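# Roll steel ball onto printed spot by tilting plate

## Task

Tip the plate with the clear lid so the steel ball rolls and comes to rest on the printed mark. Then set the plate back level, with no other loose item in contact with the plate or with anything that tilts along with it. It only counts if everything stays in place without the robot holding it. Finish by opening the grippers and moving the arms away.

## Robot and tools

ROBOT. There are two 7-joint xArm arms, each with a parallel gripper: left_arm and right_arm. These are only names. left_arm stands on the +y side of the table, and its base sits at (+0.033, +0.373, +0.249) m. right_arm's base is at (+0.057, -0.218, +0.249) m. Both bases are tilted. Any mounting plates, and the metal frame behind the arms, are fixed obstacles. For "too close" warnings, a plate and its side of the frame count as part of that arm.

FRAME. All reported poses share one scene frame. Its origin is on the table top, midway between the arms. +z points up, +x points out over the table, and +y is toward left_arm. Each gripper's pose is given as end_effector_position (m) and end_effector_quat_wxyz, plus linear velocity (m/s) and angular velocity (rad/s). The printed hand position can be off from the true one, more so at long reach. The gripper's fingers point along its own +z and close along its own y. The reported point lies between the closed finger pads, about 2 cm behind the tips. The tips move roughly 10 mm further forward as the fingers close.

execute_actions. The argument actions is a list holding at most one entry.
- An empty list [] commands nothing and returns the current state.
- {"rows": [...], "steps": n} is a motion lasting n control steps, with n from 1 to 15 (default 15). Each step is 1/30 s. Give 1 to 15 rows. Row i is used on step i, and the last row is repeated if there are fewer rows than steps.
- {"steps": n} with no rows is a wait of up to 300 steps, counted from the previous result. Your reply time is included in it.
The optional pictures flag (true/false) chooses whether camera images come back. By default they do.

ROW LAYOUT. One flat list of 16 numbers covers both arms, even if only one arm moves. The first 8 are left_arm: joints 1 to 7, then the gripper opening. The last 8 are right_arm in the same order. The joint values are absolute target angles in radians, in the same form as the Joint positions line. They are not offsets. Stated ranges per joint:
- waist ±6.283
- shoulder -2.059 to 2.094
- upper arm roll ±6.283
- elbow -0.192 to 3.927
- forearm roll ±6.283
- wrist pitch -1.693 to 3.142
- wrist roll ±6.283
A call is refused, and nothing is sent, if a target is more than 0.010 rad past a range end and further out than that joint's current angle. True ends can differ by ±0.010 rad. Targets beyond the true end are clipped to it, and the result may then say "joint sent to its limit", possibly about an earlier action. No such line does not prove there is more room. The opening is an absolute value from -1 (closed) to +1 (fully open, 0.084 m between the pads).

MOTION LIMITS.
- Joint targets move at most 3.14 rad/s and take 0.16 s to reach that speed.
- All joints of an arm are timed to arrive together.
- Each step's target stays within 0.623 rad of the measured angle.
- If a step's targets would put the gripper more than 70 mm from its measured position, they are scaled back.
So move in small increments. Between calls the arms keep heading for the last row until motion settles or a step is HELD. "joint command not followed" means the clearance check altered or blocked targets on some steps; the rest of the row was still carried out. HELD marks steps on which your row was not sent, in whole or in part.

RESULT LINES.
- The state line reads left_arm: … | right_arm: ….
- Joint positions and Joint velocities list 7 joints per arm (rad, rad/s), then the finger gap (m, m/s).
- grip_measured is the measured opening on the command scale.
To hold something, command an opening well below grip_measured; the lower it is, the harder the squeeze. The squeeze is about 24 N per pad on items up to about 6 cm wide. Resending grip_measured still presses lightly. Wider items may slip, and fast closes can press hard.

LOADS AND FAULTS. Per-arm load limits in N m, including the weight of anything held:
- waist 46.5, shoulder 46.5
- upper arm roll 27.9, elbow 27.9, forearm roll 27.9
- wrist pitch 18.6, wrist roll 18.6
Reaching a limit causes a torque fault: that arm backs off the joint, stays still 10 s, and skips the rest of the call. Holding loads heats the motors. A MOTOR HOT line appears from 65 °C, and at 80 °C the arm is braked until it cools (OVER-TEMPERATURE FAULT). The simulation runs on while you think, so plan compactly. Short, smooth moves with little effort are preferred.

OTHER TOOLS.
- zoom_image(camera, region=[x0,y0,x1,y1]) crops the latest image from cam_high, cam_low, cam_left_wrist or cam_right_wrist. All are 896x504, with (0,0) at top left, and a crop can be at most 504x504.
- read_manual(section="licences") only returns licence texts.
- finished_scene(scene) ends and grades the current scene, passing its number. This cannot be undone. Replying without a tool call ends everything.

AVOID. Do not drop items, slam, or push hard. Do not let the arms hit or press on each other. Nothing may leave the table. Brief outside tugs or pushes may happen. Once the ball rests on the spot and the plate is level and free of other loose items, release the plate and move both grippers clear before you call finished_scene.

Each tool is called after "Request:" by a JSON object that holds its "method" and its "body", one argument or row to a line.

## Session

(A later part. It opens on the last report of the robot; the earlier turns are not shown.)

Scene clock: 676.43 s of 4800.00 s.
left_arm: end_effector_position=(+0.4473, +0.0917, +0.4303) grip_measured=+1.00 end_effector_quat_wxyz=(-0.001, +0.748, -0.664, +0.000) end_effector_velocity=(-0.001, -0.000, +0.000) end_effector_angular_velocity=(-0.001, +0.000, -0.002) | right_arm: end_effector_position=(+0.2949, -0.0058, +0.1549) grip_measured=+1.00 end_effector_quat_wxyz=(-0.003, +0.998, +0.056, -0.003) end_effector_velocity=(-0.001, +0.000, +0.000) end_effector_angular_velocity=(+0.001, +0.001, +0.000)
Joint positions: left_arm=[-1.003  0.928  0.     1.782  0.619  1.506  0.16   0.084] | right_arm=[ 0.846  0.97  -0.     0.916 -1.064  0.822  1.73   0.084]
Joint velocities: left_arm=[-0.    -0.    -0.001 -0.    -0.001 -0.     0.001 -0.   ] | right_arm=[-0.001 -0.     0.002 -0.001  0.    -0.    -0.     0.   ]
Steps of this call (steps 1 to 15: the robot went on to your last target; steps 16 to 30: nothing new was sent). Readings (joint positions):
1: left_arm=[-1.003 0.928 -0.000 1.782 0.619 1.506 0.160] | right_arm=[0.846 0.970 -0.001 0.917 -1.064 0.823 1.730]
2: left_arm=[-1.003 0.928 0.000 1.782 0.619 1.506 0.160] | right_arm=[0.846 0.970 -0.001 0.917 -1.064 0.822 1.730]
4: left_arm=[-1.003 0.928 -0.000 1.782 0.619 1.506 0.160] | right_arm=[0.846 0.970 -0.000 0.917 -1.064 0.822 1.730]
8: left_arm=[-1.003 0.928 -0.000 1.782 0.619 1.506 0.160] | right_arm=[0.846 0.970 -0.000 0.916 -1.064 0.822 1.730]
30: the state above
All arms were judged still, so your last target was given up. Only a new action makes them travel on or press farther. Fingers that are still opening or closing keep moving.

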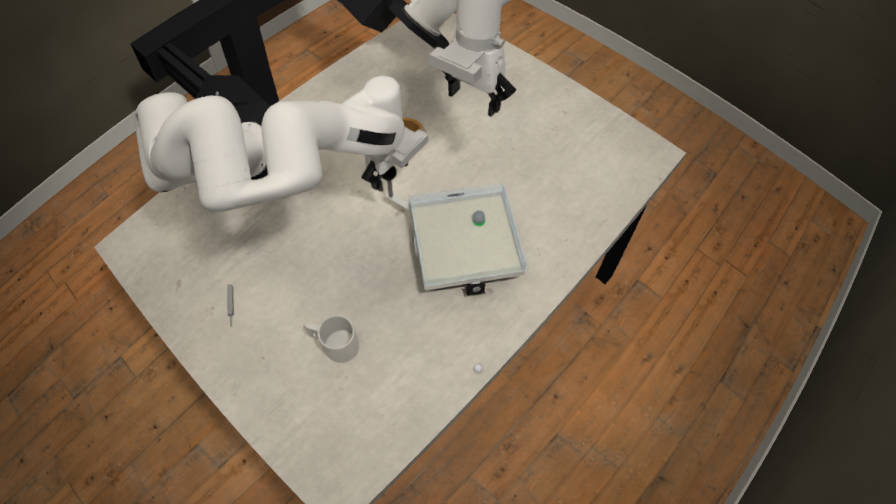

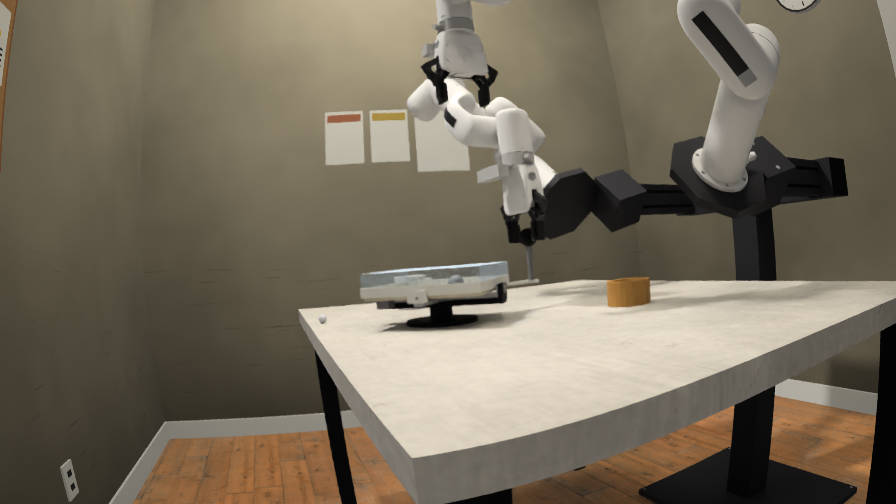

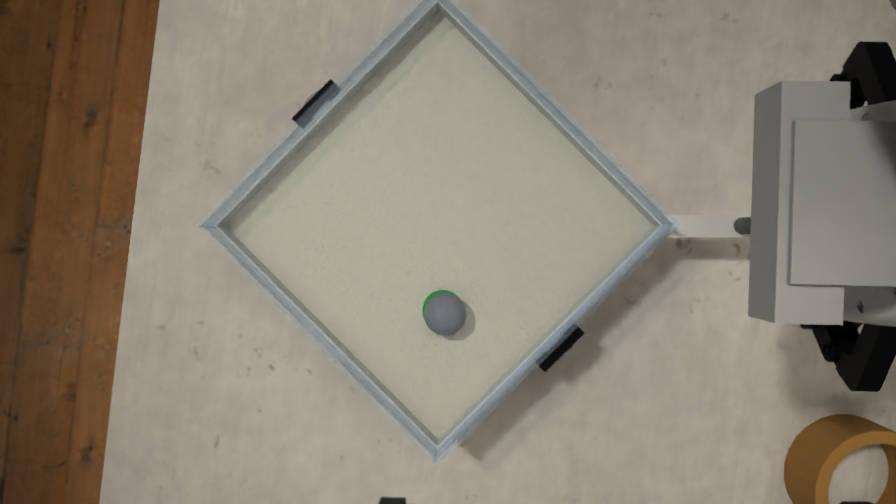

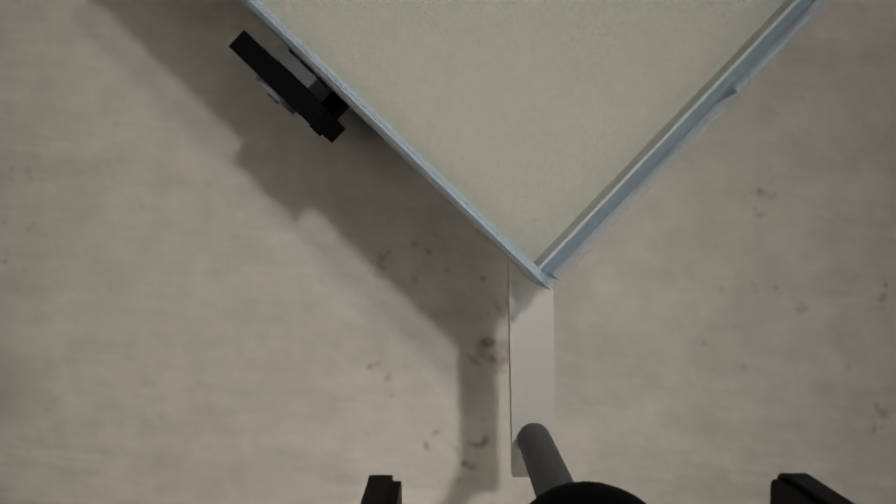

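Request:
{"method": "execute_actions", "body": {
  "actions": [
    {"rows": [[-0.991,0.905,-0.010,1.739,0.637,1.499,0.181,1,0.8461,0.9705,0,0.9164,-1.064,0.822,1.730,1],[-0.979,0.881,-0.021,1.695,0.655,1.492,0.202,1,0.8461,0.9705,0,0.9164,-1.064,0.822,1.730,1],[-0.966,0.858,-0.031,1.652,0.672,1.485,0.223,1,0.8461,0.9705,0,0.9164,-1.064,0.822,1.730,1],[-0.954,0.834,-0.042,1.608,0.690,1.478,0.244,1,0.8461,0.9705,0,0.9164,-1.064,0.822,1.730,1],[-0.942,0.811,-0.052,1.565,0.708,1.471,0.265,1,0.8461,0.9705,0,0.9164,-1.064,0.822,1.730,1],[-0.930,0.788,-0.063,1.521,0.726,1.464,0.286,1,0.8461,0.9705,0,0.9164,-1.064,0.822,1.730,1],[-0.918,0.764,-0.073,1.478,0.744,1.457,0.307,1,0.8461,0.9705,0,0.9164,-1.064,0.822,1.730,1],[-0.905,0.741,-0.084,1.434,0.761,1.451,0.328,1,0.8461,0.9705,0,0.9164,-1.064,0.822,1.730,1],[-0.893,0.717,-0.094,1.391,0.779,1.444,0.349,1,0.8461,0.9705,0,0.9164,-1.064,0.822,1.730,1],[-0.881,0.694,-0.105,1.347,0.797,1.437,0.370,1,0.8461,0.9705,0,0.9164,-1.064,0.822,1.730,1],[-0.869,0.671,-0.115,1.304,0.815,1.430,0.391,1,0.8461,0.9705,0,0.9164,-1.064,0.822,1.730,1],[-0.857,0.647,-0.126,1.260,0.833,1.423,0.412,1,0.8461,0.9705,0,0.9164,-1.064,0.822,1.730,1],[-0.844,0.624,-0.136,1.217,0.850,1.416,0.433,1,0.8461,0.9705,0,0.9164,-1.064,0.822,1.730,1],[-0.832,0.600,-0.147,1.173,0.868,1.409,0.454,1,0.8461,0.9705,0,0.9164,-1.064,0.822,1.730,1],[-0.82,0.577,-0.157,1.13,0.886,1.402,0.475,1,0.8461,0.9705,0,0.9164,-1.064,0.822,1.730,1]], "steps": 15}
  ],
  "pictures": false
}}

Request:
{"method": "execute_actions", "body": {
  "actions": [
    {"rows": [[-0.82,0.577,-0.157,1.13,0.886,1.402,0.475,1,0.857,0.962,0,0.917,-1.047,0.829,1.720,1],[-0.82,0.577,-0.157,1.13,0.886,1.402,0.475,1,0.868,0.953,0,0.918,-1.031,0.835,1.711,1],[-0.82,0.577,-0.157,1.13,0.886,1.402,0.475,1,0.879,0.944,0,0.919,-1.014,0.842,1.701,1],[-0.82,0.577,-0.157,1.13,0.886,1.402,0.475,1,0.890,0.936,0,0.920,-0.997,0.848,1.691,1],[-0.82,0.577,-0.157,1.13,0.886,1.402,0.475,1,0.901,0.927,0,0.921,-0.981,0.855,1.681,1],[-0.82,0.577,-0.157,1.13,0.886,1.402,0.475,1,0.912,0.918,0,0.922,-0.964,0.861,1.672,1],[-0.82,0.577,-0.157,1.13,0.886,1.402,0.475,1,0.923,0.910,0,0.923,-0.947,0.868,1.662,1],[-0.82,0.577,-0.157,1.13,0.886,1.402,0.475,1,0.934,0.901,0,0.924,-0.931,0.874,1.652,1],[-0.82,0.577,-0.157,1.13,0.886,1.402,0.475,1,0.945,0.892,0,0.925,-0.914,0.881,1.643,1],[-0.82,0.577,-0.157,1.13,0.886,1.402,0.475,1,0.956,0.8835,0,0.926,-0.8975,0.8875,1.633,1]], "steps": 15}
  ]
}}

Scene clock: 708.20 s of 4800.00 s.
left_arm: end_effector_position=(+0.4225, +0.1691, +0.3771) grip_measured=+1.00 end_effector_quat_wxyz=(+0.056, -0.611, +0.790, +0.011) end_effector_velocity=(-0.104, +0.223, -0.141) end_effector_angular_velocity=(+0.262, -0.205, -1.134) | right_arm: end_effector_position=(+0.2949, -0.0058, +0.1549) grip_measured=+1.00 end_effector_quat_wxyz=(-0.003, +0.998, +0.056, -0.003) end_effector_velocity=(+0.000, +0.000, +0.000) end_effector_angular_velocity=(+0.000, -0.001, +0.001)
Joint positions: left_arm=[-0.877  0.687 -0.107  1.336  0.802  1.435  0.376  0.084] | right_arm=[ 0.846  0.97   0.     0.916 -1.064  0.822  1.73   0.084]
Joint velocities: left_arm=[ 0.357 -0.691 -0.316 -1.283  0.525 -0.205  0.619 -0.   ] | right_arm=[-0.    -0.     0.001 -0.    -0.001  0.     0.     0.   ]
Steps of this call (steps 1 to 90: nothing new was sent; then 28.27 s passed at rest; steps 91 to 105: all 15 steps of this action). Readings (joint positions):
91: left_arm=[-1.003 0.928 -0.000 1.782 0.619 1.506 0.160] | right_arm=[0.846 0.971 -0.000 0.916 -1.064 0.822 1.730]
92: left_arm=[-1.002 0.926 -0.001 1.777 0.621 1.505 0.163] | right_arm=[0.846 0.970 -0.000 0.916 -1.064 0.822 1.730]
94: left_arm=[-0.994 0.909 -0.010 1.747 0.634 1.500 0.178] | right_arm=[0.846 0.971 -0.000 0.916 -1.064 0.822 1.730]
98: left_arm=[-0.958 0.842 -0.038 1.623 0.684 1.480 0.237] | right_arm=[0.846 0.971 -0.000 0.916 -1.064 0.822 1.730]
105: the state above

Scene clock: 708.70 s of 4800.00 s.
left_arm: end_effector_position=(+0.4045, +0.2048, +0.3546) grip_measured=+1.00 end_effector_quat_wxyz=(+0.083, -0.535, +0.841, +0.012) end_effector_velocity=(-0.001, +0.004, -0.002) end_effector_angular_velocity=(+0.008, -0.003, -0.010) | right_arm: end_effector_position=(+0.3013, -0.0012, +0.2039) grip_measured=+1.00 end_effector_quat_wxyz=(+0.001, +0.998, +0.056, +0.004) end_effector_velocity=(-0.002, -0.004, +0.035) end_effector_angular_velocity=(-0.023, +0.006, +0.005)
Joint positions: left_arm=[-0.821  0.578 -0.157  1.132  0.885  1.402  0.474  0.084] | right_arm=[ 0.949  0.889  0.002  0.926 -0.91   0.882  1.64   0.084]
Joint velocities: left_arm=[ 0.004 -0.007 -0.002 -0.014  0.006  0.002  0.005  0.   ] | right_arm=[ 0.086 -0.065 -0.01  -0.001  0.137  0.057 -0.082 -0.   ]
Steps of this call (steps 1 to 15: all 15 steps of this action). Readings (joint positions):
1: left_arm=[-0.865 0.664 -0.118 1.293 0.819 1.428 0.396] | right_arm=[0.846 0.970 -0.000 0.916 -1.064 0.822 1.730]
2: left_arm=[-0.854 0.642 -0.128 1.252 0.836 1.422 0.416] | right_arm=[0.848 0.969 -0.000 0.916 -1.061 0.823 1.728]
4: left_arm=[-0.836 0.608 -0.142 1.188 0.861 1.412 0.446] | right_arm=[0.856 0.963 -0.001 0.916 -1.047 0.829 1.720]
8: left_arm=[-0.824 0.584 -0.154 1.143 0.880 1.404 0.468] | right_arm=[0.891 0.935 0.000 0.920 -0.996 0.849 1.690]
15: the state above

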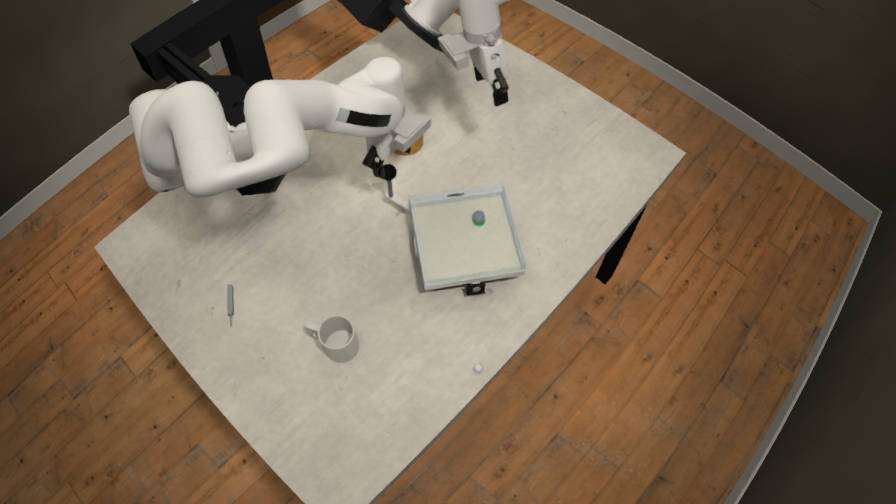

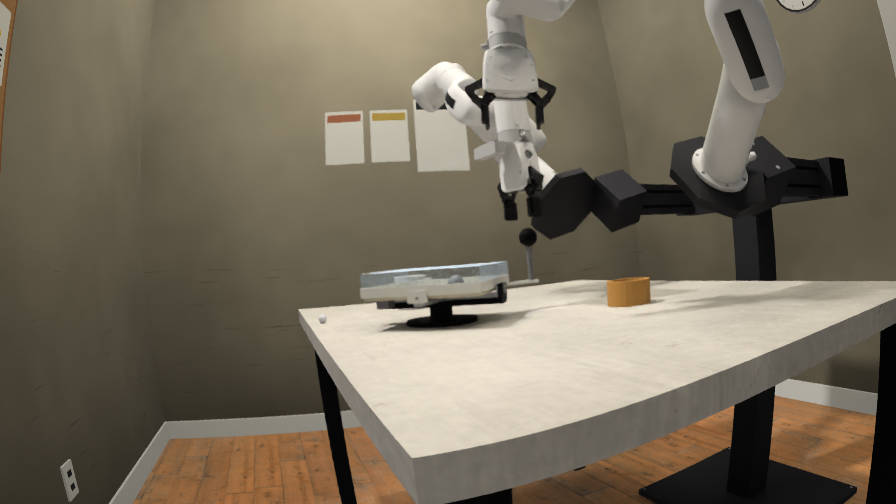

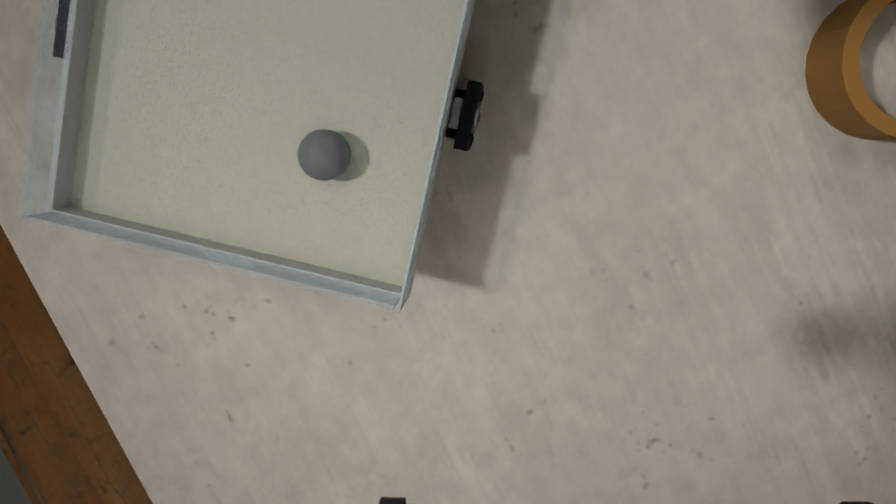

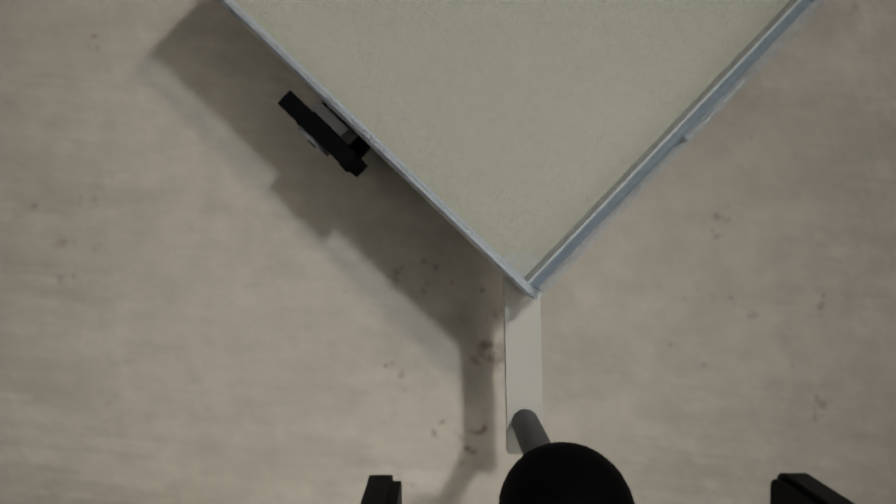

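Request:
{"method": "execute_actions", "body": {
  "actions": [
    {"rows": [[-0.82,0.577,-0.157,1.13,0.886,1.402,0.475,1,0.964,0.876,0,0.926,-0.884,0.893,1.625,1],[-0.82,0.577,-0.157,1.13,0.886,1.402,0.475,1,0.973,0.868,0,0.926,-0.871,0.898,1.618,1],[-0.82,0.577,-0.157,1.13,0.886,1.402,0.475,1,0.981,0.860,0,0.926,-0.858,0.903,1.610,1],[-0.82,0.577,-0.157,1.13,0.886,1.402,0.475,1,0.990,0.852,0,0.926,-0.844,0.909,1.602,1],[-0.82,0.577,-0.157,1.13,0.886,1.402,0.475,1,0.998,0.844,0,0.926,-0.831,0.914,1.594,1],[-0.82,0.577,-0.157,1.13,0.886,1.402,0.475,1,1.006,0.836,0,0.926,-0.818,0.919,1.587,1],[-0.82,0.577,-0.157,1.13,0.886,1.402,0.475,1,1.015,0.828,0,0.926,-0.805,0.924,1.579,1],[-0.82,0.577,-0.157,1.13,0.886,1.402,0.475,1,1.023,0.820,0,0.926,-0.791,0.930,1.571,1],[-0.82,0.577,-0.157,1.13,0.886,1.402,0.475,1,1.032,0.812,0,0.926,-0.778,0.935,1.564,1],[-0.82,0.577,-0.157,1.13,0.886,1.402,0.475,1,1.040,0.804,0,0.926,-0.765,0.94,1.556,1]], "steps": 15}
  ],
  "pictures": false
}}

Request:
{"method": "execute_actions", "body": {
  "actions": [
    {"rows": [[-0.82,0.577,-0.157,1.13,0.886,1.402,0.475,1,1.030,0.785,0,0.910,-0.765,0.94,1.556,1],[-0.82,0.577,-0.157,1.13,0.886,1.402,0.475,1,1.020,0.765,0,0.895,-0.765,0.94,1.556,1],[-0.82,0.577,-0.157,1.13,0.886,1.402,0.475,1,1.010,0.745,0,0.880,-0.765,0.94,1.556,1],[-0.82,0.577,-0.157,1.13,0.886,1.402,0.475,1,1.000,0.725,0,0.865,-0.765,0.94,1.556,1],[-0.82,0.577,-0.157,1.13,0.886,1.402,0.475,1,0.990,0.705,0,0.850,-0.765,0.94,1.556,1],[-0.82,0.577,-0.157,1.13,0.886,1.402,0.475,1,0.980,0.685,0,0.835,-0.765,0.94,1.556,1],[-0.82,0.577,-0.157,1.13,0.886,1.402,0.475,1,0.970,0.665,0,0.820,-0.765,0.94,1.556,1],[-0.82,0.577,-0.157,1.13,0.886,1.402,0.475,1,0.960,0.645,0,0.805,-0.765,0.94,1.556,1],[-0.82,0.577,-0.157,1.13,0.886,1.402,0.475,1,0.950,0.625,0,0.790,-0.765,0.94,1.556,1],[-0.82,0.577,-0.157,1.13,0.886,1.402,0.475,1,0.940,0.605,0,0.775,-0.765,0.94,1.556,1]], "steps": 15}
  ]
}}

Scene clock: 739.10 s of 4800.00 s.
left_arm: end_effector_position=(+0.4044, +0.2053, +0.3543) grip_measured=+1.00 end_effector_quat_wxyz=(+0.084, -0.534, +0.841, +0.012) end_effector_velocity=(+0.000, +0.001, -0.001) end_effector_angular_velocity=(+0.003, +0.000, +0.002) | right_arm: end_effector_position=(+0.2975, -0.0013, +0.2480) grip_measured=+1.00 end_effector_quat_wxyz=(-0.001, +0.998, +0.058, +0.001) end_effector_velocity=(-0.007, -0.006, +0.027) end_effector_angular_velocity=(-0.010, +0.017, +0.006)
Joint positions: left_arm=[-0.82   0.577 -0.157  1.13   0.886  1.402  0.475  0.084] | right_arm=[ 1.035  0.809  0.001  0.927 -0.774  0.936  1.562  0.084]
Joint velocities: left_arm=[-0.    -0.     0.002 -0.     0.     0.002 -0.001 -0.   ] | right_arm=[ 0.063 -0.057 -0.009 -0.007  0.105  0.045 -0.063 -0.   ]
Steps of this call (steps 1 to 30: the robot went on to your last target; steps 31 to 100: nothing new was sent; then 26.57 s passed at rest; steps 101 to 115: all 15 steps of this action). Readings (joint positions):
101: left_arm=[-0.820 0.577 -0.157 1.130 0.886 1.402 0.475] | right_arm=[0.956 0.883 -0.000 0.926 -0.897 0.888 1.633]
102: left_arm=[-0.820 0.577 -0.157 1.130 0.886 1.402 0.475] | right_arm=[0.957 0.882 -0.000 0.926 -0.895 0.889 1.631]
104: left_arm=[-0.820 0.577 -0.157 1.130 0.886 1.402 0.475] | right_arm=[0.964 0.876 -0.001 0.925 -0.884 0.893 1.625]
108: left_arm=[-0.820 0.577 -0.157 1.130 0.886 1.402 0.475] | right_arm=[0.991 0.851 0.000 0.926 -0.842 0.909 1.601]
115: the state above

Scene clock: 739.60 s of 4800.00 s.
left_arm: end_effector_position=(+0.4044, +0.2053, +0.3543) grip_measured=+1.00 end_effector_quat_wxyz=(+0.084, -0.534, +0.841, +0.012) end_effector_velocity=(-0.001, +0.000, -0.000) end_effector_angular_velocity=(+0.001, +0.002, +0.001) | right_arm: end_effector_position=(+0.3098, -0.0562, +0.2545) grip_measured=+1.00 end_effector_quat_wxyz=(-0.010, +1.000, +0.014, -0.026) end_effector_velocity=(+0.001, -0.044, +0.003) end_effector_angular_velocity=(+0.019, +0.043, -0.062)
Joint positions: left_arm=[-0.82   0.577 -0.157  1.13   0.886  1.402  0.475  0.084] | right_arm=[ 0.946  0.619 -0.002  0.786 -0.765  0.94   1.556  0.084]
Joint velocities: left_arm=[-0.    -0.    -0.001 -0.001 -0.002  0.001 -0.001  0.   ] | right_arm=[-0.078 -0.159  0.011 -0.126  0.001 -0.003  0.     0.   ]
Steps of this call (steps 1 to 15: all 15 steps of this action). Readings (joint positions):
1: left_arm=[-0.820 0.577 -0.157 1.130 0.886 1.402 0.475] | right_arm=[1.036 0.807 0.001 0.926 -0.772 0.937 1.560]
2: left_arm=[-0.820 0.577 -0.157 1.130 0.886 1.402 0.475] | right_arm=[1.036 0.804 0.001 0.924 -0.770 0.938 1.559]
4: left_arm=[-0.820 0.577 -0.157 1.130 0.886 1.402 0.475] | right_arm=[1.029 0.787 0.001 0.910 -0.767 0.939 1.557]
8: left_arm=[-0.820 0.577 -0.157 1.130 0.886 1.402 0.475] | right_arm=[0.999 0.725 -0.001 0.864 -0.766 0.940 1.556]
15: the state above

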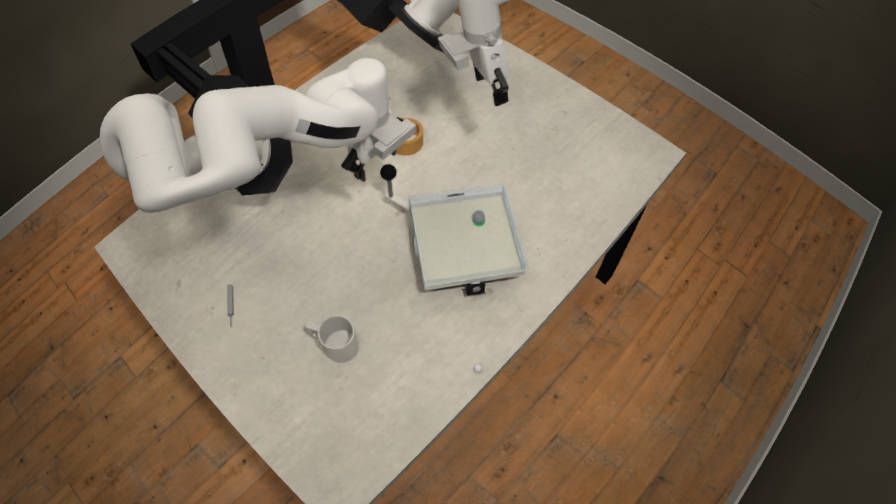

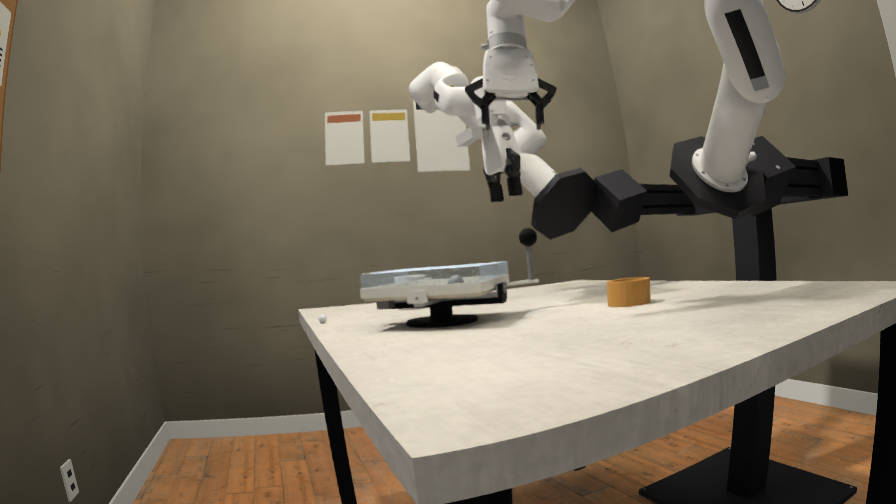

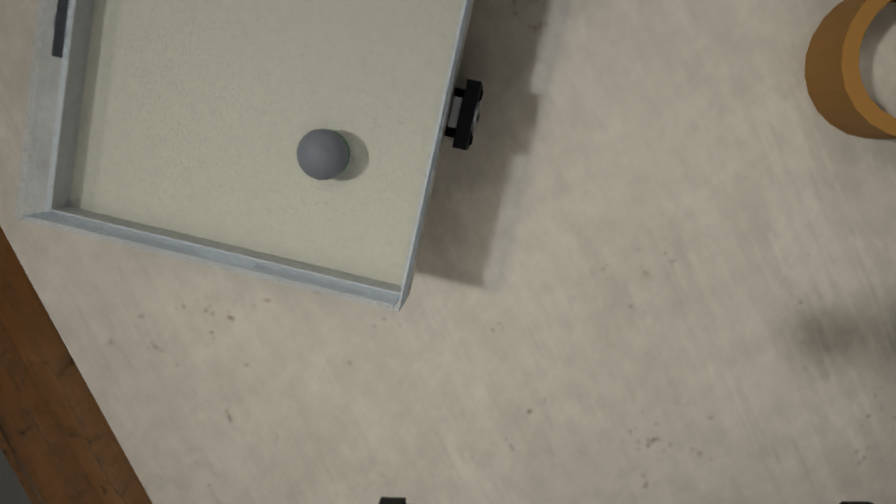

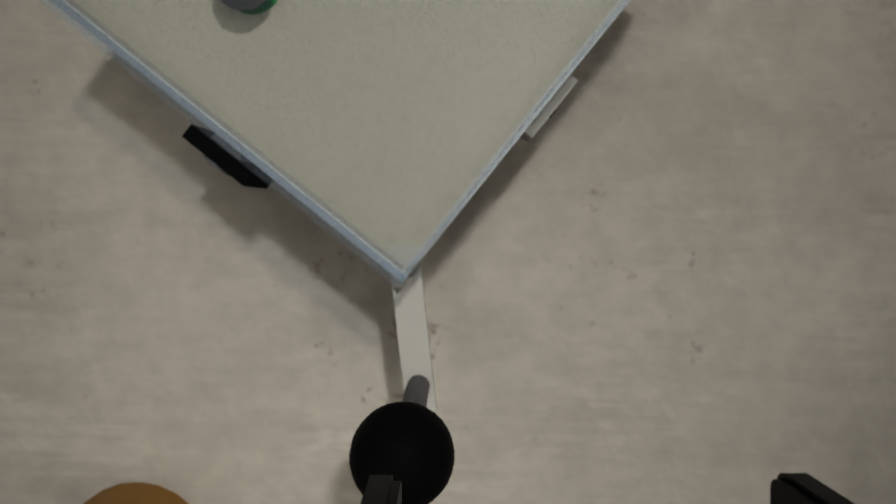

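The ball is on the spot, the plate was let go level, and both arms are clear.

Request:
{"method": "finished_scene", "body": {
  "scene": 2
}}

The scene is finished: the task was done.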